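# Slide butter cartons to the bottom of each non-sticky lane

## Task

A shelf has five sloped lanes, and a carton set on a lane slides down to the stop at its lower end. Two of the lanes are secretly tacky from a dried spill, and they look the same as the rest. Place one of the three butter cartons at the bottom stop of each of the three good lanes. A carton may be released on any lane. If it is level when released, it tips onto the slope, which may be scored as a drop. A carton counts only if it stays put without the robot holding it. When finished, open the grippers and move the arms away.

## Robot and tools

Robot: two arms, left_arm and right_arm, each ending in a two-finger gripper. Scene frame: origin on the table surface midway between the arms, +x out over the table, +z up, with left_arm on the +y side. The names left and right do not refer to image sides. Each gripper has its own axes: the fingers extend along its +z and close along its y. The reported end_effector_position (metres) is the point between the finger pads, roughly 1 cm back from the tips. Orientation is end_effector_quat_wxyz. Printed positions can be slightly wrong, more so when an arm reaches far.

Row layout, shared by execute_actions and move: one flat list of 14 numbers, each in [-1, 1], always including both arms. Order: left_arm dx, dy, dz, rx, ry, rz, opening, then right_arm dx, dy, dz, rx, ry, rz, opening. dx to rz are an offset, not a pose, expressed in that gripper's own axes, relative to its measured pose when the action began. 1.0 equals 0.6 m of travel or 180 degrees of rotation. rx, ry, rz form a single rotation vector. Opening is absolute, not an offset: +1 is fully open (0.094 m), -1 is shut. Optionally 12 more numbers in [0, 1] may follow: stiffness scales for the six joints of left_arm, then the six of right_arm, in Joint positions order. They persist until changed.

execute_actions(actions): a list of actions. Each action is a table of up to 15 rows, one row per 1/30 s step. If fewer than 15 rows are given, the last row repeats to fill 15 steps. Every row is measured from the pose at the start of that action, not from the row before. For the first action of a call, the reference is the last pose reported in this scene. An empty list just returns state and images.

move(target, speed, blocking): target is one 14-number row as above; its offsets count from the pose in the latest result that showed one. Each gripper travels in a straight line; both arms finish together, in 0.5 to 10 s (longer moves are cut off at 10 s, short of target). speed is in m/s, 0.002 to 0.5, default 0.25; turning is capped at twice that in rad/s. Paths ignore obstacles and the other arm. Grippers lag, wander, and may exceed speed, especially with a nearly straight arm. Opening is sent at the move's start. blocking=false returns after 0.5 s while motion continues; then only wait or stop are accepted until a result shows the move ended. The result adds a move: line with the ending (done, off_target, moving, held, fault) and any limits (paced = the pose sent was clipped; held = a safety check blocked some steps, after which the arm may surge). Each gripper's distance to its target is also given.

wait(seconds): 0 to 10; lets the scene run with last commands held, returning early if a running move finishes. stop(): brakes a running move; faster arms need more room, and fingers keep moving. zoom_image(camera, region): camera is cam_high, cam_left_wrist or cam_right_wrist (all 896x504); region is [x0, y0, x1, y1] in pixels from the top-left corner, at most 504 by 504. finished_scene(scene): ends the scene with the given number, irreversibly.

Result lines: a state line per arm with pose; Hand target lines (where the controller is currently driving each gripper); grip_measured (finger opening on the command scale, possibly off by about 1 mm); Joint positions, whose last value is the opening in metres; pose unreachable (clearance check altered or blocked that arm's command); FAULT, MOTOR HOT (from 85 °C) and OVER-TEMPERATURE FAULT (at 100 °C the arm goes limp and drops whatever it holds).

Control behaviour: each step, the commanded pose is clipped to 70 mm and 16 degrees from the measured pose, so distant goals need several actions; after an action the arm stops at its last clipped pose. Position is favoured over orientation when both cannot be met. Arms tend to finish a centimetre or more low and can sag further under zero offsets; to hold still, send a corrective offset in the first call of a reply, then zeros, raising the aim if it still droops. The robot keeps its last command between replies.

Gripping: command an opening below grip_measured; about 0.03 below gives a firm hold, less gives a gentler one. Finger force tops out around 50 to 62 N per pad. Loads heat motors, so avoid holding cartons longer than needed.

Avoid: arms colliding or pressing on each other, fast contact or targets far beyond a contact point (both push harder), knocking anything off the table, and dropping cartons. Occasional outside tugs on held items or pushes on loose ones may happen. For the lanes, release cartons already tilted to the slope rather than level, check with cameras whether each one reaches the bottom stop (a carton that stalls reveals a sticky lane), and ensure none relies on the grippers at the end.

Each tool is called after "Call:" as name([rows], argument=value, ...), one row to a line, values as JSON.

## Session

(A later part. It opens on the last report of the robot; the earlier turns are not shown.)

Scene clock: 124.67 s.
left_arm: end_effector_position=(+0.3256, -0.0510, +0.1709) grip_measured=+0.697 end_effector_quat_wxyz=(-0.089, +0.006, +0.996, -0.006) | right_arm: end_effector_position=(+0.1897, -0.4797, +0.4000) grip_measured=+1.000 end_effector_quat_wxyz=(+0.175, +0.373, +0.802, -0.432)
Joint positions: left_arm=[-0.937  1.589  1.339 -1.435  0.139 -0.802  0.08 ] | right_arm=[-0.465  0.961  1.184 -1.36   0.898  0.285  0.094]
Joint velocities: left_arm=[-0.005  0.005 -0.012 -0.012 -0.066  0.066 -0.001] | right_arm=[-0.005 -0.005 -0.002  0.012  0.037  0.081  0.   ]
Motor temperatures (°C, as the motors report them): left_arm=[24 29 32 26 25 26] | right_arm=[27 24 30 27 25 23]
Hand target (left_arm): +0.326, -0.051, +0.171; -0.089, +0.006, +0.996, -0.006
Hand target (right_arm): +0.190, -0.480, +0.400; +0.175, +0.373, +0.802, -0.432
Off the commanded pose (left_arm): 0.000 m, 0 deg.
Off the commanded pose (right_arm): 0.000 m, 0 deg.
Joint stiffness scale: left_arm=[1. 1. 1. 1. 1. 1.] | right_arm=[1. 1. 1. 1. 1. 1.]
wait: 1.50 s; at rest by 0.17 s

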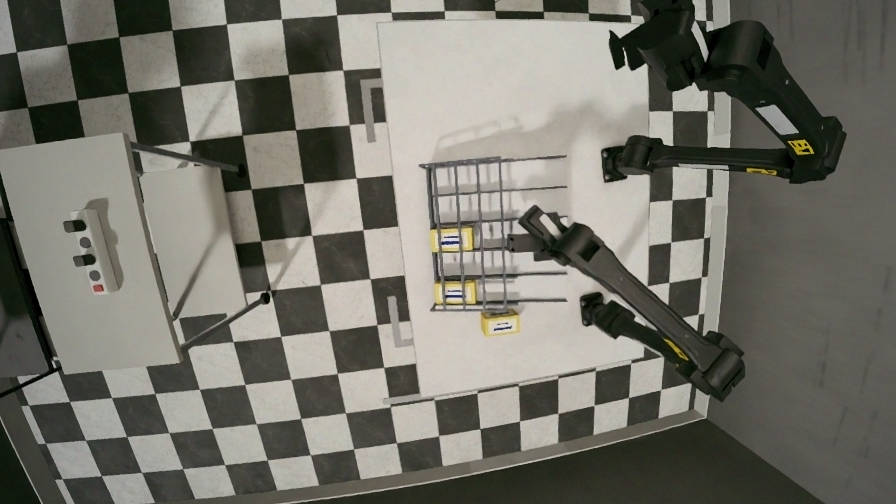

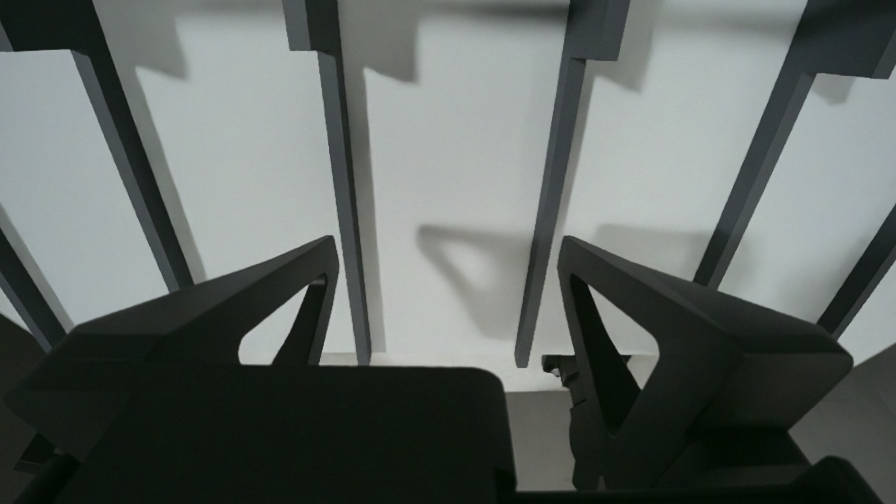

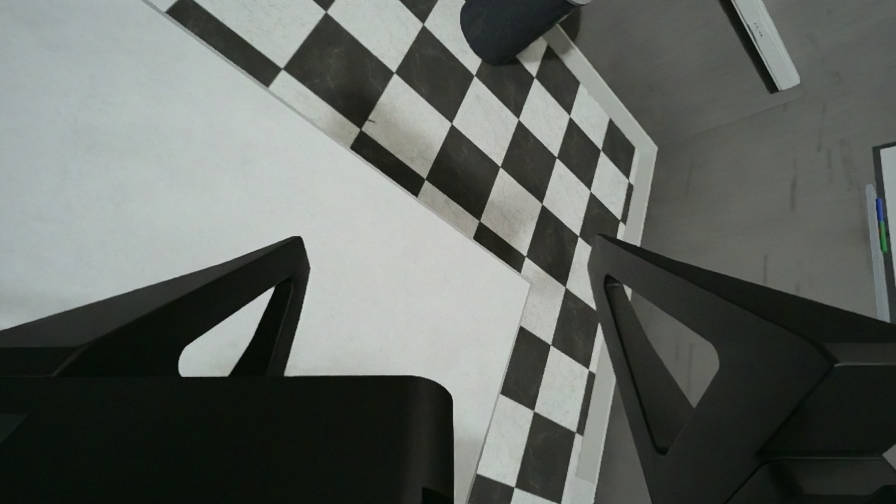

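Call:
move(target=[0.056,0.527,-0.075,0,-0.057,0,1, 0,0,0,0,0,0,1])

Call:
move(target=[-0.18,0,0.12,0,0,0,1, 0,0,0,0,0,0,1])

Scene clock: 129.80 s.
left_arm: end_effector_position=(+0.3133, +0.2700, +0.2265) grip_measured=+1.000 end_effector_quat_wxyz=(+0.017, -0.004, +1.000, -0.004) | right_arm: end_effector_position=(+0.1897, -0.4797, +0.4000) grip_measured=+1.000 end_effector_quat_wxyz=(+0.175, +0.373, +0.802, -0.432)
Joint positions: left_arm=[-0.172  1.014  0.973 -1.496  0.007 -0.066  0.094] | right_arm=[-0.465  0.961  1.184 -1.36   0.898  0.285  0.094]
Joint velocities: left_arm=[-0.015 -0.005 -0.017  0.007  0.037  0.007  0.   ] | right_arm=[-0.015  0.005  0.007  0.007  0.022  0.007  0.   ]
Motor temperatures (°C, as the motors report them): left_arm=[24 29 31 26 25 26] | right_arm=[27 24 31 27 25 23]
Hand target (left_arm): +0.305, +0.270, +0.220; -0.000, +0.005, +1.000, -0.005
Hand target (right_arm): +0.190, -0.480, +0.400; +0.175, +0.373, +0.802, -0.432
Off the commanded pose (left_arm): 0.014 m, 2 deg.
Off the commanded pose (right_arm): 0.000 m, 0 deg.
Joint stiffness scale: left_arm=[1. 1. 1. 1. 1. 1.] | right_arm=[1. 1. 1. 1. 1. 1.]
move: off_target (left_arm)

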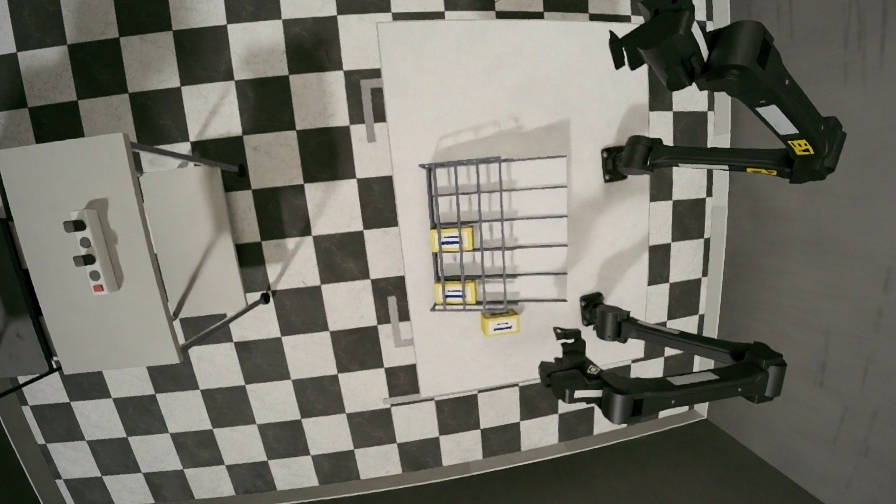

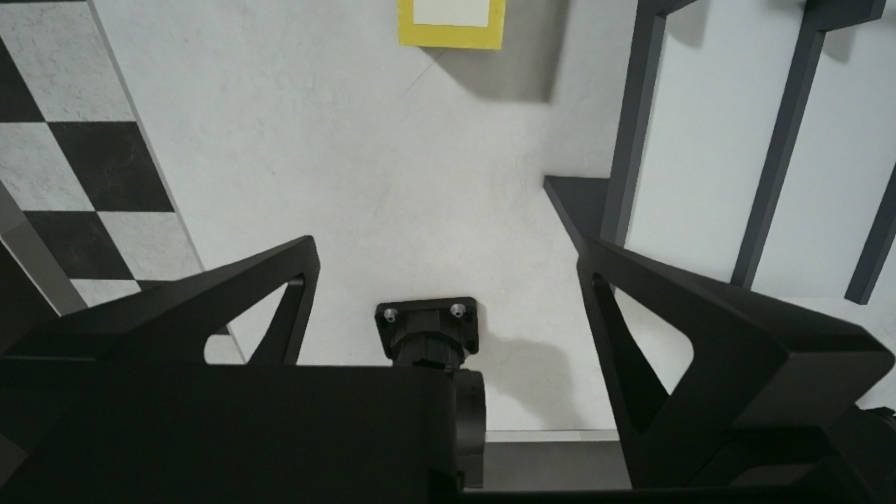

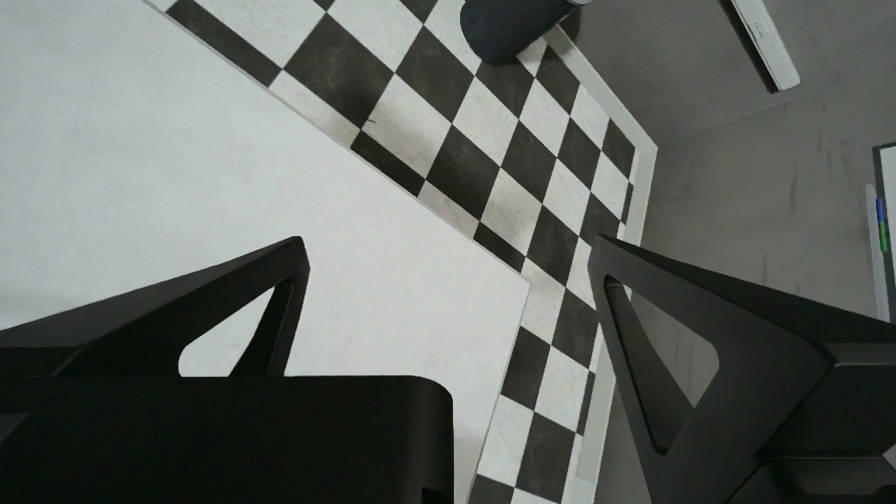

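Scene clock: 130.90 s.
left_arm: end_effector_position=(+0.4000, +0.2673, +0.1385) grip_measured=+1.000 end_effector_quat_wxyz=(-0.017, -0.007, +1.000, -0.002) | right_arm: end_effector_position=(+0.1897, -0.4797, +0.4000) grip_measured=+1.000 end_effector_quat_wxyz=(+0.175, +0.373, +0.802, -0.432)
Joint positions: left_arm=[-0.165  1.35   1.001 -1.255  0.007 -0.065  0.094] | right_arm=[-0.465  0.961  1.184 -1.36   0.898  0.285  0.094]
Joint velocities: left_arm=[-0.005 -0.015  0.007  0.017  0.022  0.007  0.   ] | right_arm=[-0.005 -0.005 -0.017 -0.002  0.037  0.022  0.   ]
Motor temperatures (°C, as the motors report them): left_arm=[24 29 31 26 25 26] | right_arm=[27 24 31 27 25 23]
Hand target (left_arm): +0.422, +0.270, +0.157; +0.017, -0.004, +1.000, -0.004
Hand target (right_arm): +0.190, -0.480, +0.400; +0.175, +0.373, +0.802, -0.432
Off the commanded pose (left_arm): 0.031 m, 4 deg.
Off the commanded pose (right_arm): 0.000 m, 0 deg.
Joint stiffness scale: left_arm=[1. 1. 1. 1. 1. 1.] | right_arm=[1. 1. 1. 1. 1. 1.]
move: off_target (left_arm)

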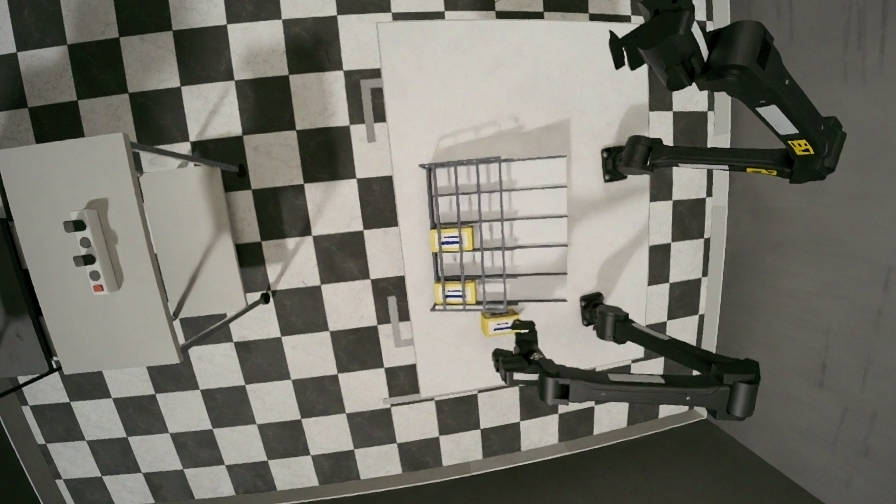

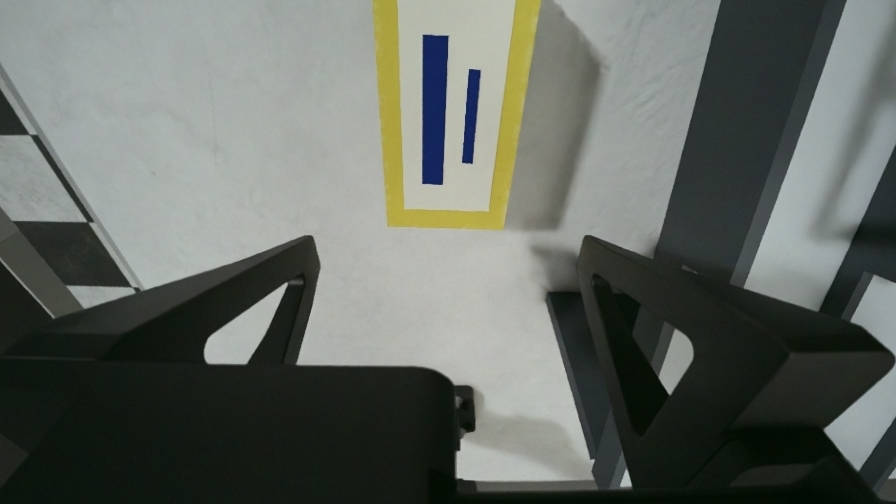

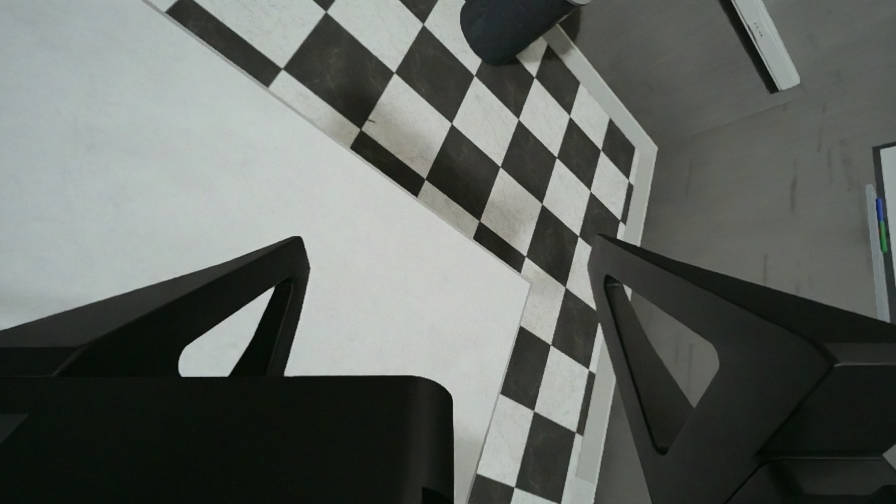

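Call:
move(target=[-0.085,0,0.05,0,-0.02,0.012,1, 0,0,0,0,0,0,1], speed=0.1)

Scene clock: 134.97 s.
left_arm: end_effector_position=(+0.4314, +0.2659, +0.0996) grip_measured=+1.000 end_effector_quat_wxyz=(-0.005, +0.006, +1.000, -0.003) | right_arm: end_effector_position=(+0.1897, -0.4797, +0.4000) grip_measured=+1.000 end_effector_quat_wxyz=(+0.175, +0.373, +0.802, -0.432)
Joint positions: left_arm=[-0.165  1.459  1.001 -1.122  0.006 -0.039  0.094] | right_arm=[-0.465  0.961  1.184 -1.36   0.898  0.285  0.094]
Joint velocities: left_arm=[-0.005  0.005 -0.002  0.002 -0.051 -0.051  0.   ] | right_arm=[ 0.005  0.005 -0.007 -0.017  0.051 -0.095  0.   ]
Motor temperatures (°C, as the motors report them): left_arm=[24 29 32 26 25 26] | right_arm=[27 24 31 27 25 23]
Hand target (left_arm): +0.449, +0.268, +0.106; +0.015, +0.012, +1.000, -0.002
Hand target (right_arm): +0.190, -0.480, +0.400; +0.175, +0.373, +0.802, -0.432
Off the commanded pose (left_arm): 0.020 m, 2 deg.
Off the commanded pose (right_arm): 0.000 m, 0 deg.
Joint stiffness scale: left_arm=[1. 1. 1. 1. 1. 1.] | right_arm=[1. 1. 1. 1. 1. 1.]
move: off_target (left_arm)

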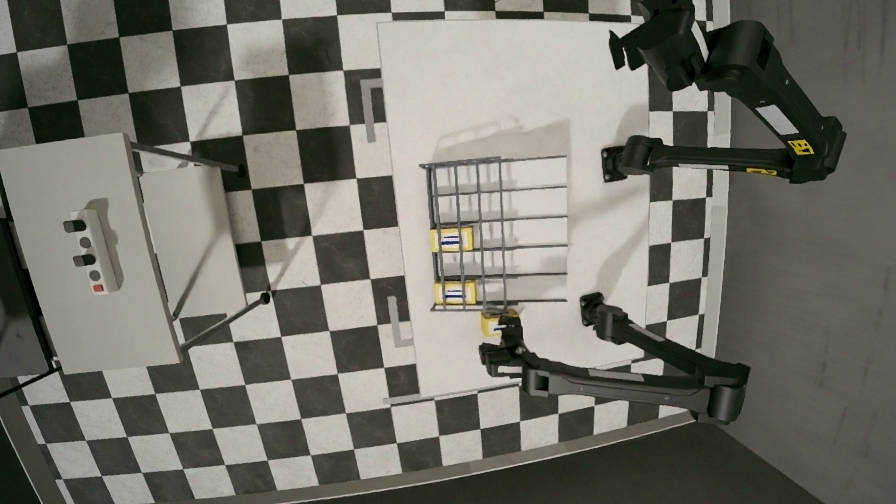

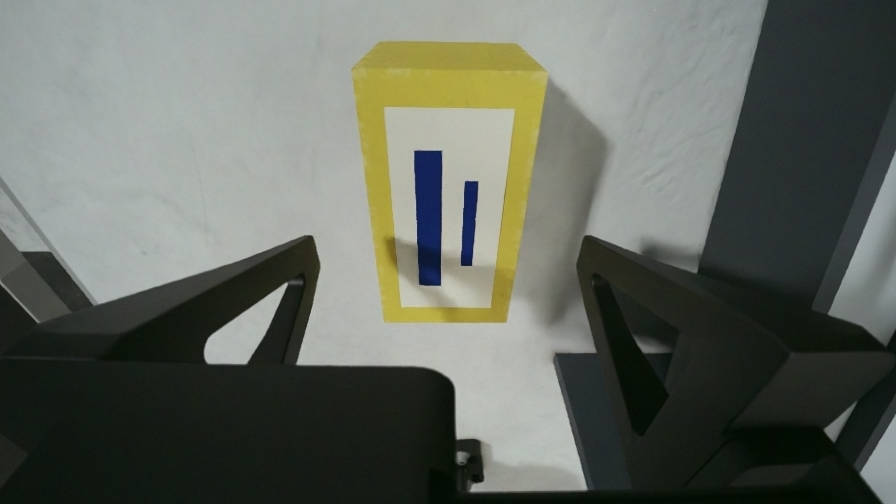

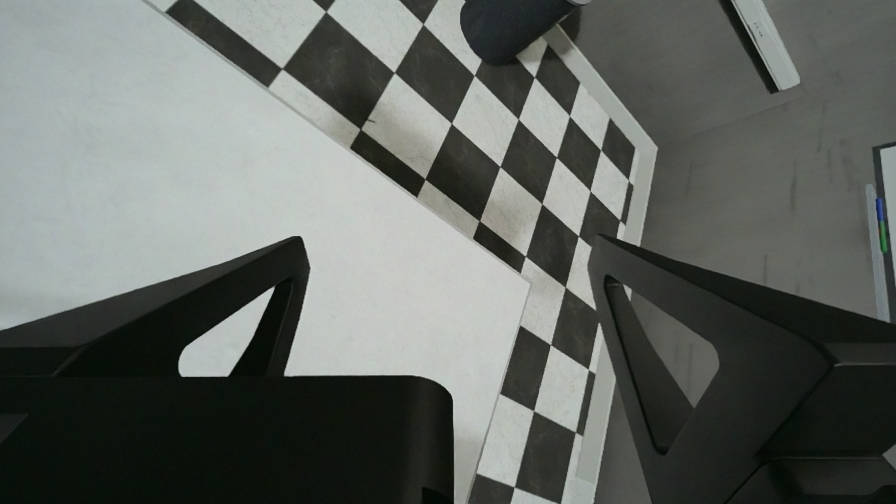

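Call:
move(target=[-0.015,0,0.095,0,0,0,1, 0,0,0,0,0,0,1], speed=0.1)

Call:
move(target=[0,0,0,0,0,0,0, 0,0,0,0,0,0,1])

Call:
move(target=[0.22,0,-0.36,0,0,0,0.28, 0,0,0,0,0,0,1])

Scene clock: 138.23 s.
left_arm: end_effector_position=(+0.4406, +0.2655, +0.0498) grip_measured=+1.000 end_effector_quat_wxyz=(-0.003, +0.007, +1.000, -0.003) | right_arm: end_effector_position=(+0.1897, -0.4797, +0.4000) grip_measured=+1.000 end_effector_quat_wxyz=(+0.175, +0.373, +0.802, -0.432)
Joint positions: left_arm=[-0.165  1.551  0.953 -0.979  0.006 -0.038  0.094] | right_arm=[-0.465  0.961  1.184 -1.36   0.898  0.285  0.094]
Joint velocities: left_arm=[ 0.005 -0.005  0.027 -0.022  0.051 -0.022  0.   ] | right_arm=[-0.015  0.005 -0.002  0.002  0.037  0.051  0.   ]
Motor temperatures (°C, as the motors report them): left_arm=[24 28 32 26 25 26] | right_arm=[27 24 31 27 25 23]
Hand target (left_arm): +0.439, +0.265, +0.042; -0.005, +0.006, +1.000, -0.003
Hand target (right_arm): +0.190, -0.480, +0.400; +0.175, +0.373, +0.802, -0.432
Off the commanded pose (left_arm): 0.007 m, 0 deg.
Off the commanded pose (right_arm): 0.000 m, 0 deg.
Joint stiffness scale: left_arm=[1. 1. 1. 1. 1. 1.] | right_arm=[1. 1. 1. 1. 1. 1.]
move: done

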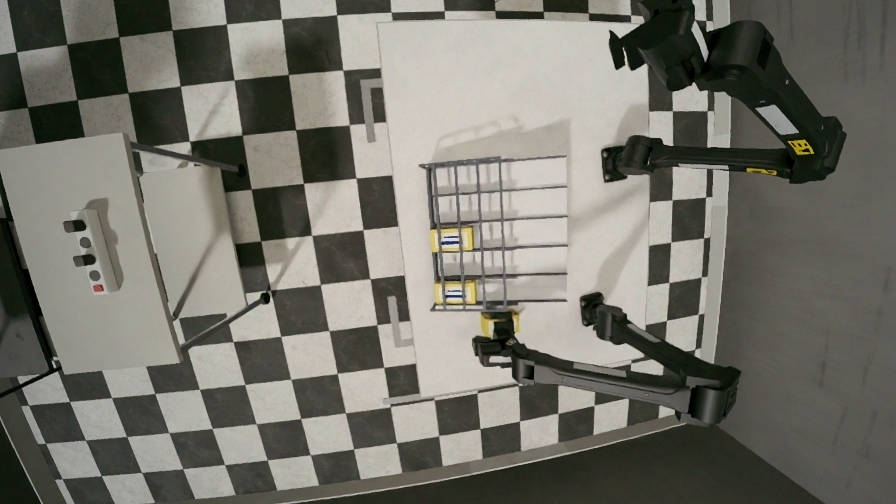

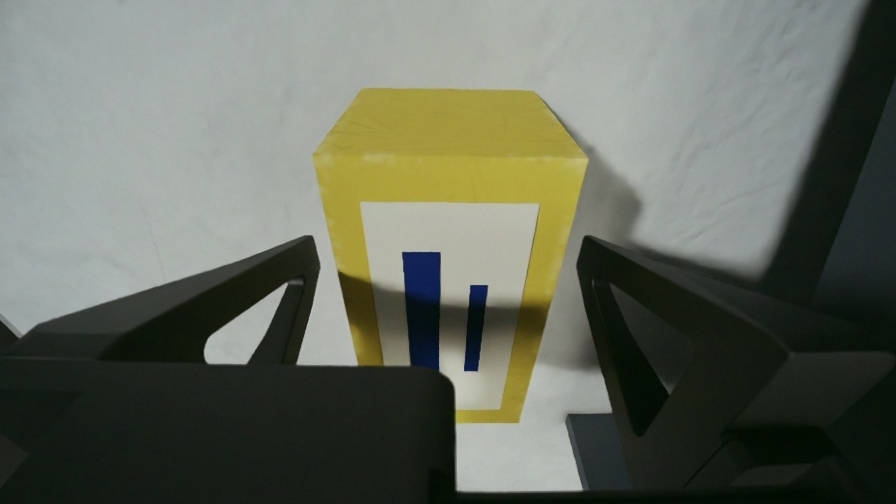

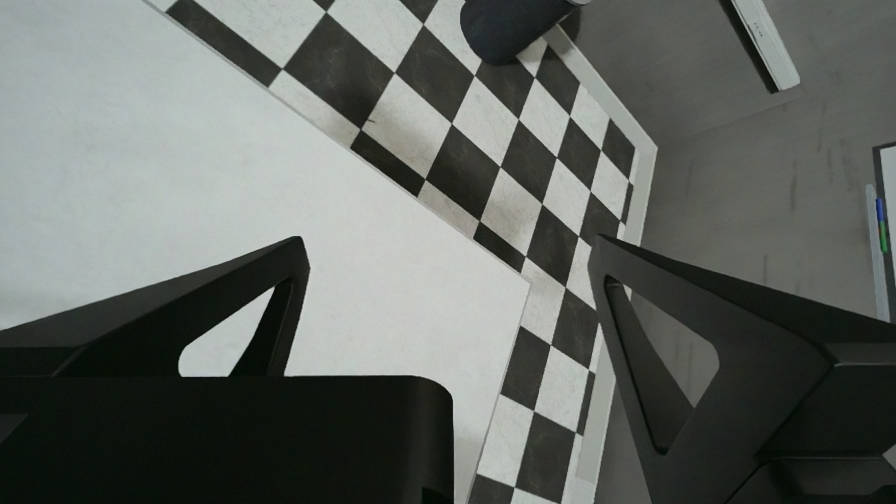

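Scene clock: 138.73 s.
left_arm: end_effector_position=(+0.4406, +0.2655, +0.0498) grip_measured=+0.325 end_effector_quat_wxyz=(-0.003, +0.007, +1.000, -0.002) | right_arm: end_effector_position=(+0.1897, -0.4797, +0.4000) grip_measured=+1.000 end_effector_quat_wxyz=(+0.175, +0.373, +0.802, -0.432)
Joint positions: left_arm=[-0.165  1.551  0.953 -0.979  0.005 -0.038  0.062] | right_arm=[-0.465  0.961  1.184 -1.36   0.898  0.285  0.094]
Joint velocities: left_arm=[-0.024 -0.005 -0.017  0.012  0.037  0.007 -0.   ] | right_arm=[-0.015 -0.015  0.002 -0.007 -0.022  0.037  0.   ]
Motor temperatures (°C, as the motors report them): left_arm=[24 28 32 26 25 26] | right_arm=[27 24 31 27 25 23]
Hand target (left_arm): +0.441, +0.265, +0.050; -0.003, +0.007, +1.000, -0.003
Hand target (right_arm): +0.190, -0.480, +0.400; +0.175, +0.373, +0.802, -0.432
Off the commanded pose (left_arm): 0.000 m, 0 deg.
Off the commanded pose (right_arm): 0.000 m, 0 deg.
Joint stiffness scale: left_arm=[1. 1. 1. 1. 1. 1.] | right_arm=[1. 1. 1. 1. 1. 1.]
move: done

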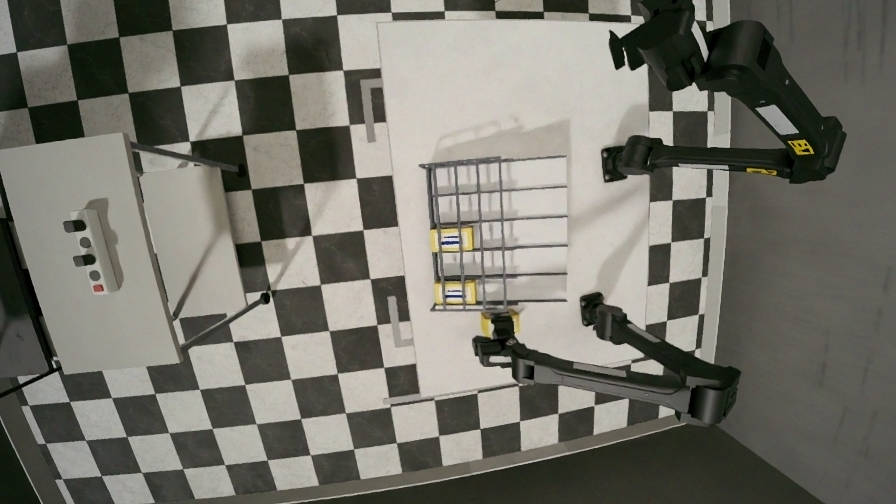

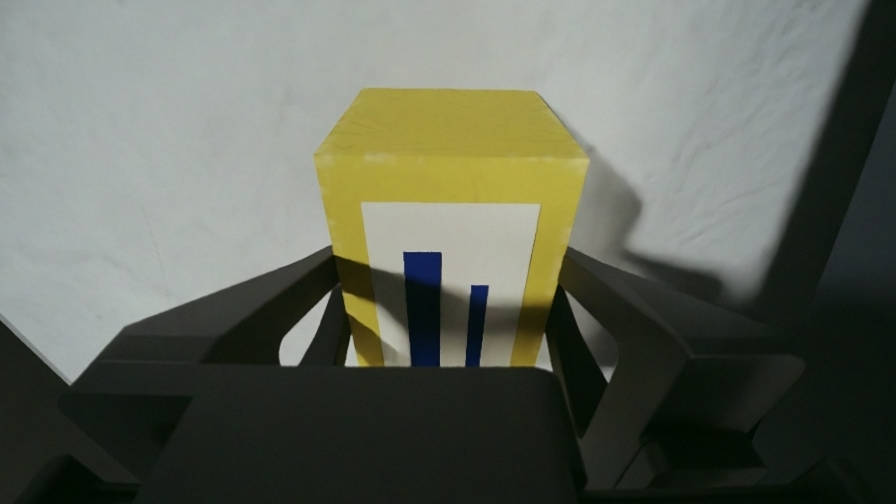

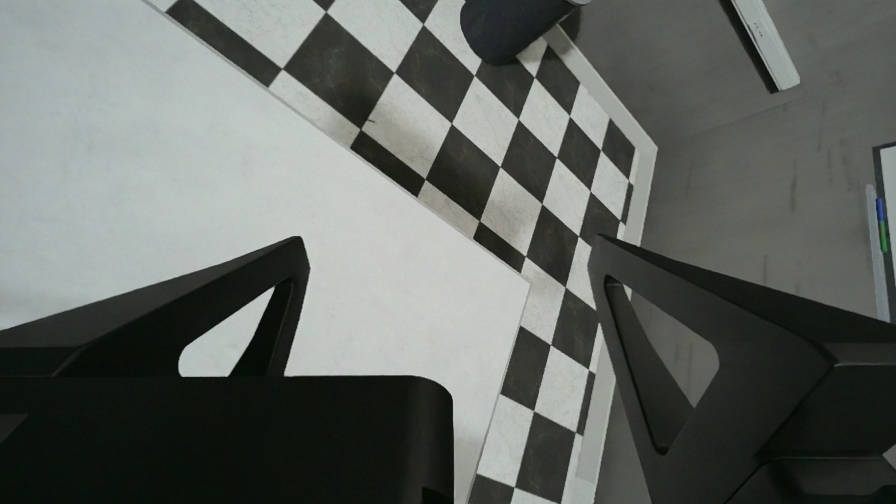

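Scene clock: 140.20 s.
left_arm: end_effector_position=(+0.3007, +0.2727, +0.2453) grip_measured=+0.325 end_effector_quat_wxyz=(-0.023, +0.007, +1.000, -0.002) | right_arm: end_effector_position=(+0.1897, -0.4797, +0.4000) grip_measured=+1.000 end_effector_quat_wxyz=(+0.175, +0.373, +0.802, -0.432)
Joint positions: left_arm=[-0.165  1.032  1.033 -1.618  0.005 -0.038  0.062] | right_arm=[-0.465  0.961  1.184 -1.36   0.898  0.285  0.094]
Joint velocities: left_arm=[-0.005 -0.015  0.012  0.012  0.022 -0.037  0.   ] | right_arm=[-0.005 -0.005  0.007 -0.007  0.066 -0.051  0.   ]
Motor temperatures (°C, as the motors report them): left_arm=[24 28 32 26 25 26] | right_arm=[27 24 31 27 25 23]
Hand target (left_arm): +0.311, +0.269, +0.269; -0.002, +0.007, +1.000, -0.003
Hand target (right_arm): +0.190, -0.480, +0.400; +0.175, +0.373, +0.802, -0.432
Off the commanded pose (left_arm): 0.024 m, 2 deg.
Off the commanded pose (right_arm): 0.000 m, 0 deg.
Joint stiffness scale: left_arm=[1. 1. 1. 1. 1. 1.] | right_arm=[1. 1. 1. 1. 1. 1.]
move: off_target (left_arm)

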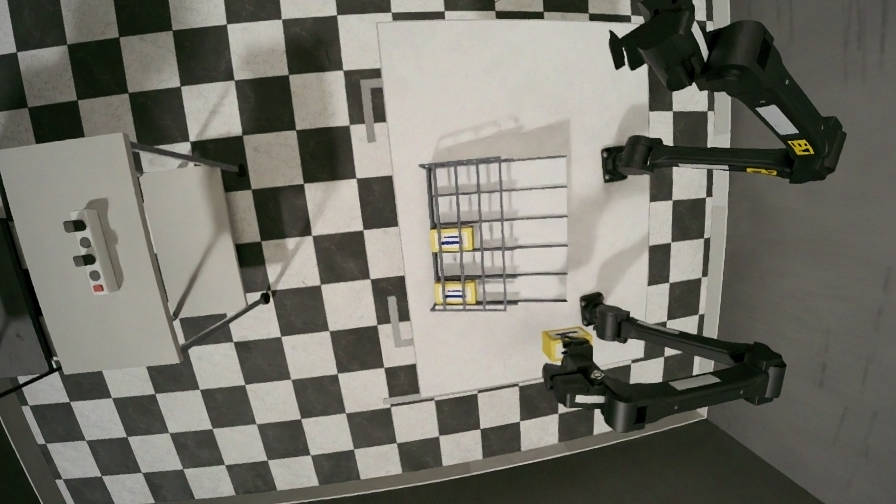

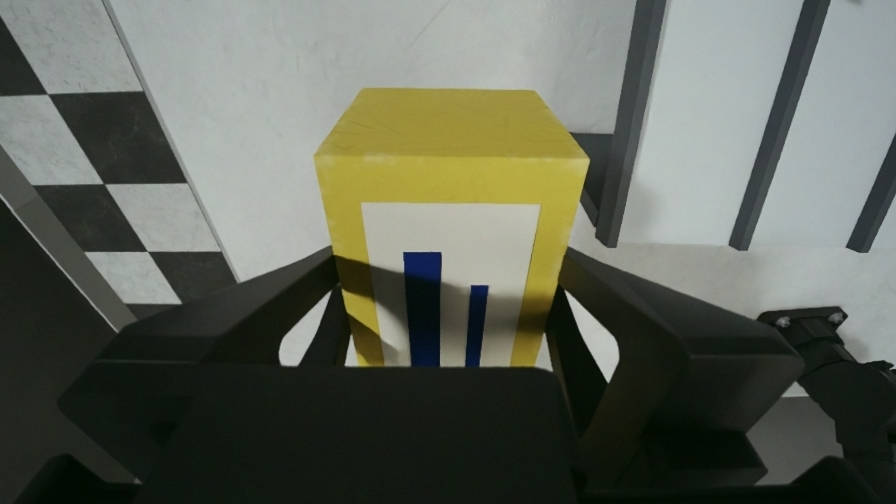

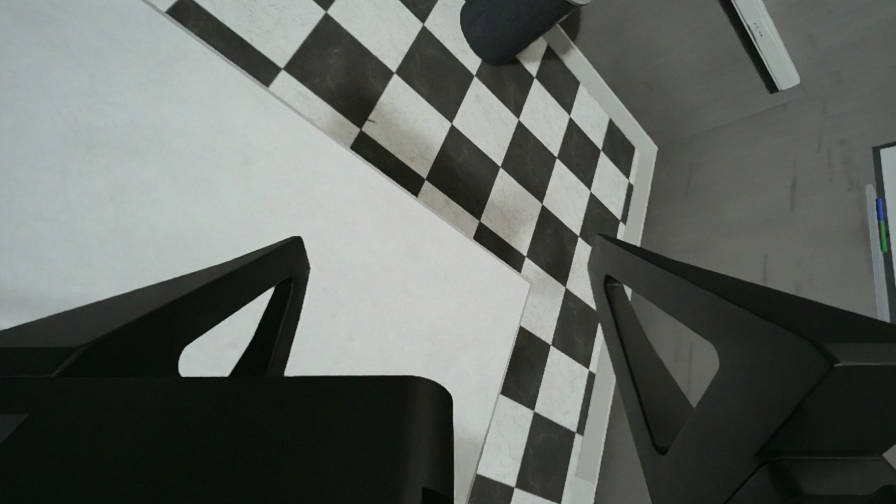

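Call:
move(target=[-0.062,-0.708,0.02,0.012,0.055,0,0.28, 0,0,0,0,0,0,1], speed=0.2)

Scene clock: 145.03 s.
left_arm: end_effector_position=(+0.3230, -0.1442, +0.1994) grip_measured=+0.325 end_effector_quat_wxyz=(-0.124, +0.012, +0.992, +0.000) | right_arm: end_effector_position=(+0.1897, -0.4797, +0.4000) grip_measured=+1.000 end_effector_quat_wxyz=(+0.175, +0.373, +0.802, -0.432)
Joint positions: left_arm=[-1.045  1.789  1.667 -1.602  0.197 -0.892  0.062] | right_arm=[-0.465  0.961  1.184 -1.36   0.898  0.285  0.094]
Joint velocities: left_arm=[-0.005  0.005 -0.002 -0.007 -0.051 -0.007  0.001] | right_arm=[-0.015 -0.005 -0.002 -0.012 -0.007 -0.037  0.   ]
Motor temperatures (°C, as the motors report them): left_arm=[24 28 34 26 25 26] | right_arm=[27 24 31 27 25 23]
Hand target (left_arm): +0.329, -0.156, +0.231; -0.109, +0.007, +0.994, -0.024
Hand target (right_arm): +0.190, -0.480, +0.400; +0.175, +0.373, +0.802, -0.432
Off the commanded pose (left_arm): 0.036 m, 3 deg.
Off the commanded pose (right_arm): 0.000 m, 0 deg.
Joint stiffness scale: left_arm=[1. 1. 1. 1. 1. 1.] | right_arm=[1. 1. 1. 1. 1. 1.]
move: off_target (left_arm)

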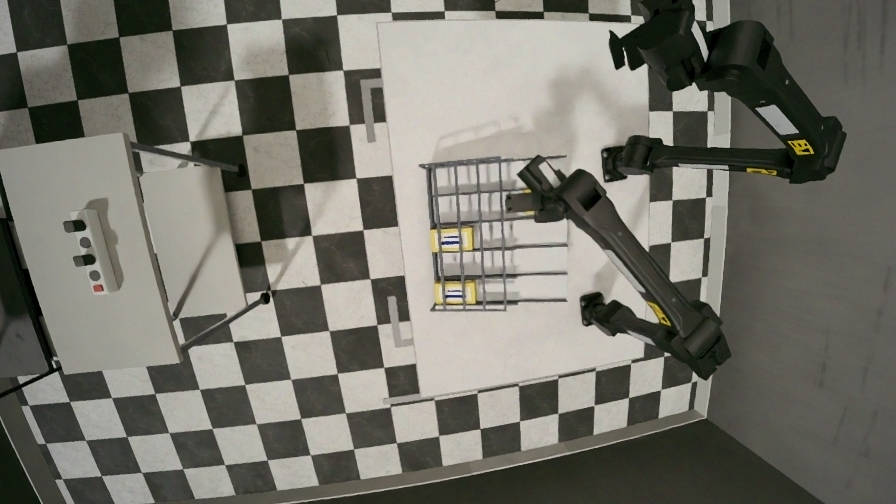

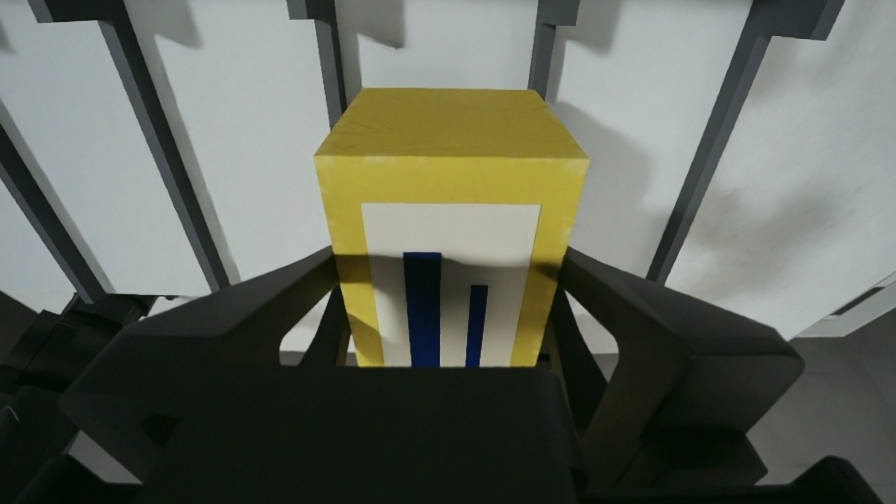

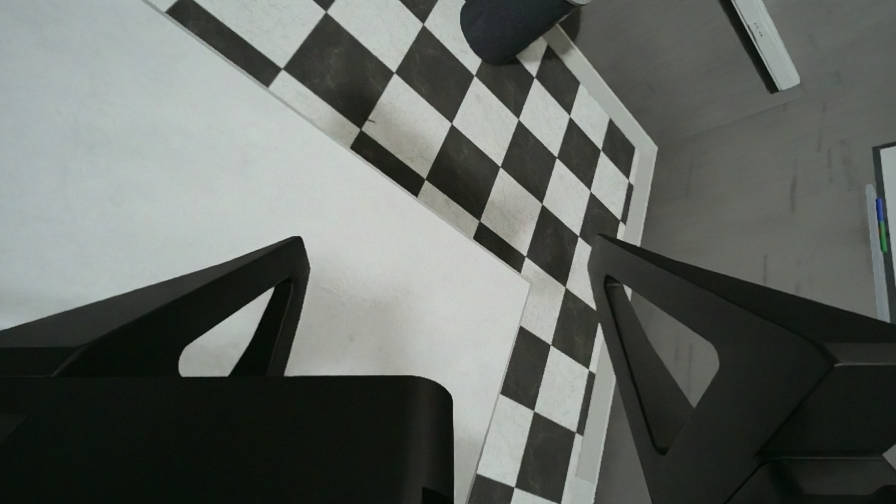

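Same situation as before; same correction.

Call:
move(target=[0,0.022,0.055,0,0.008,0,0.28, 0,0,0,0,0,0,1], speed=0.03)

Scene clock: 150.03 s.
left_arm: end_effector_position=(+0.3175, -0.1347, +0.1768) grip_measured=+0.325 end_effector_quat_wxyz=(-0.134, +0.006, +0.991, -0.004) | right_arm: end_effector_position=(+0.1897, -0.4797, +0.4000) grip_measured=+1.000 end_effector_quat_wxyz=(+0.175, +0.373, +0.802, -0.432)
Joint positions: left_arm=[-1.036  1.772  1.582 -1.539  0.217 -0.893  0.062] | right_arm=[-0.465  0.961  1.184 -1.36   0.898  0.285  0.094]
Joint velocities: left_arm=[ 0.005 -0.005  0.012 -0.007  0.081  0.007 -0.001] | right_arm=[-0.005 -0.015 -0.002  0.007  0.007 -0.007  0.   ]
Motor temperatures (°C, as the motors report them): left_arm=[24 29 34 26 25 26] | right_arm=[27 24 31 27 25 23]
Hand target (left_arm): +0.315, -0.131, +0.168; -0.137, +0.012, +0.991, +0.000
Hand target (right_arm): +0.190, -0.480, +0.400; +0.175, +0.373, +0.802, -0.432
Off the commanded pose (left_arm): 0.010 m, 1 deg.
Off the commanded pose (right_arm): 0.000 m, 0 deg.
Joint stiffness scale: left_arm=[1. 1. 1. 1. 1. 1.] | right_arm=[1. 1. 1. 1. 1. 1.]
move: done

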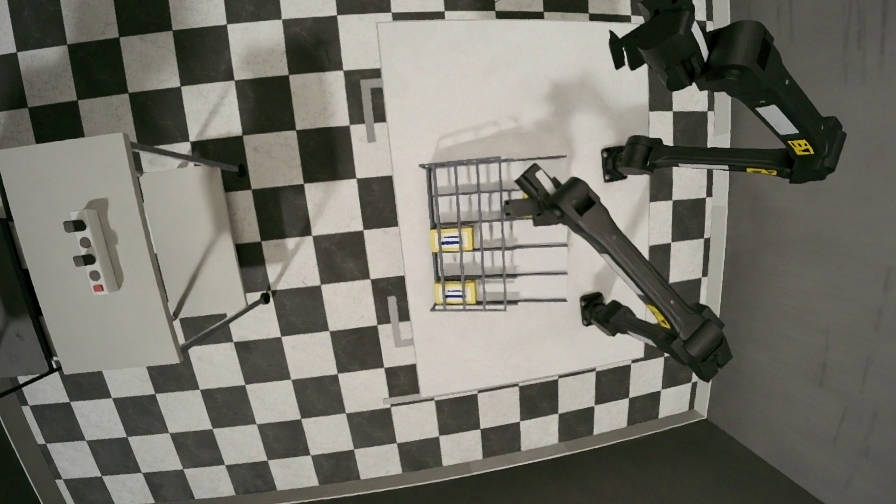

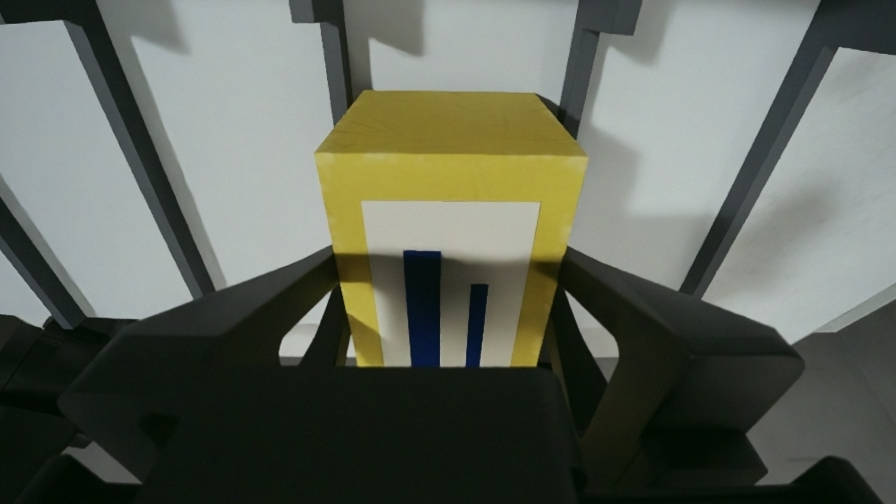

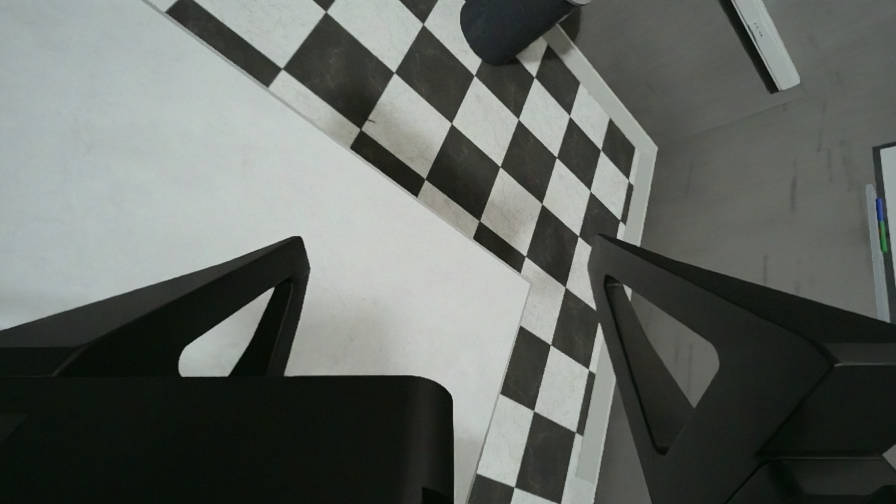

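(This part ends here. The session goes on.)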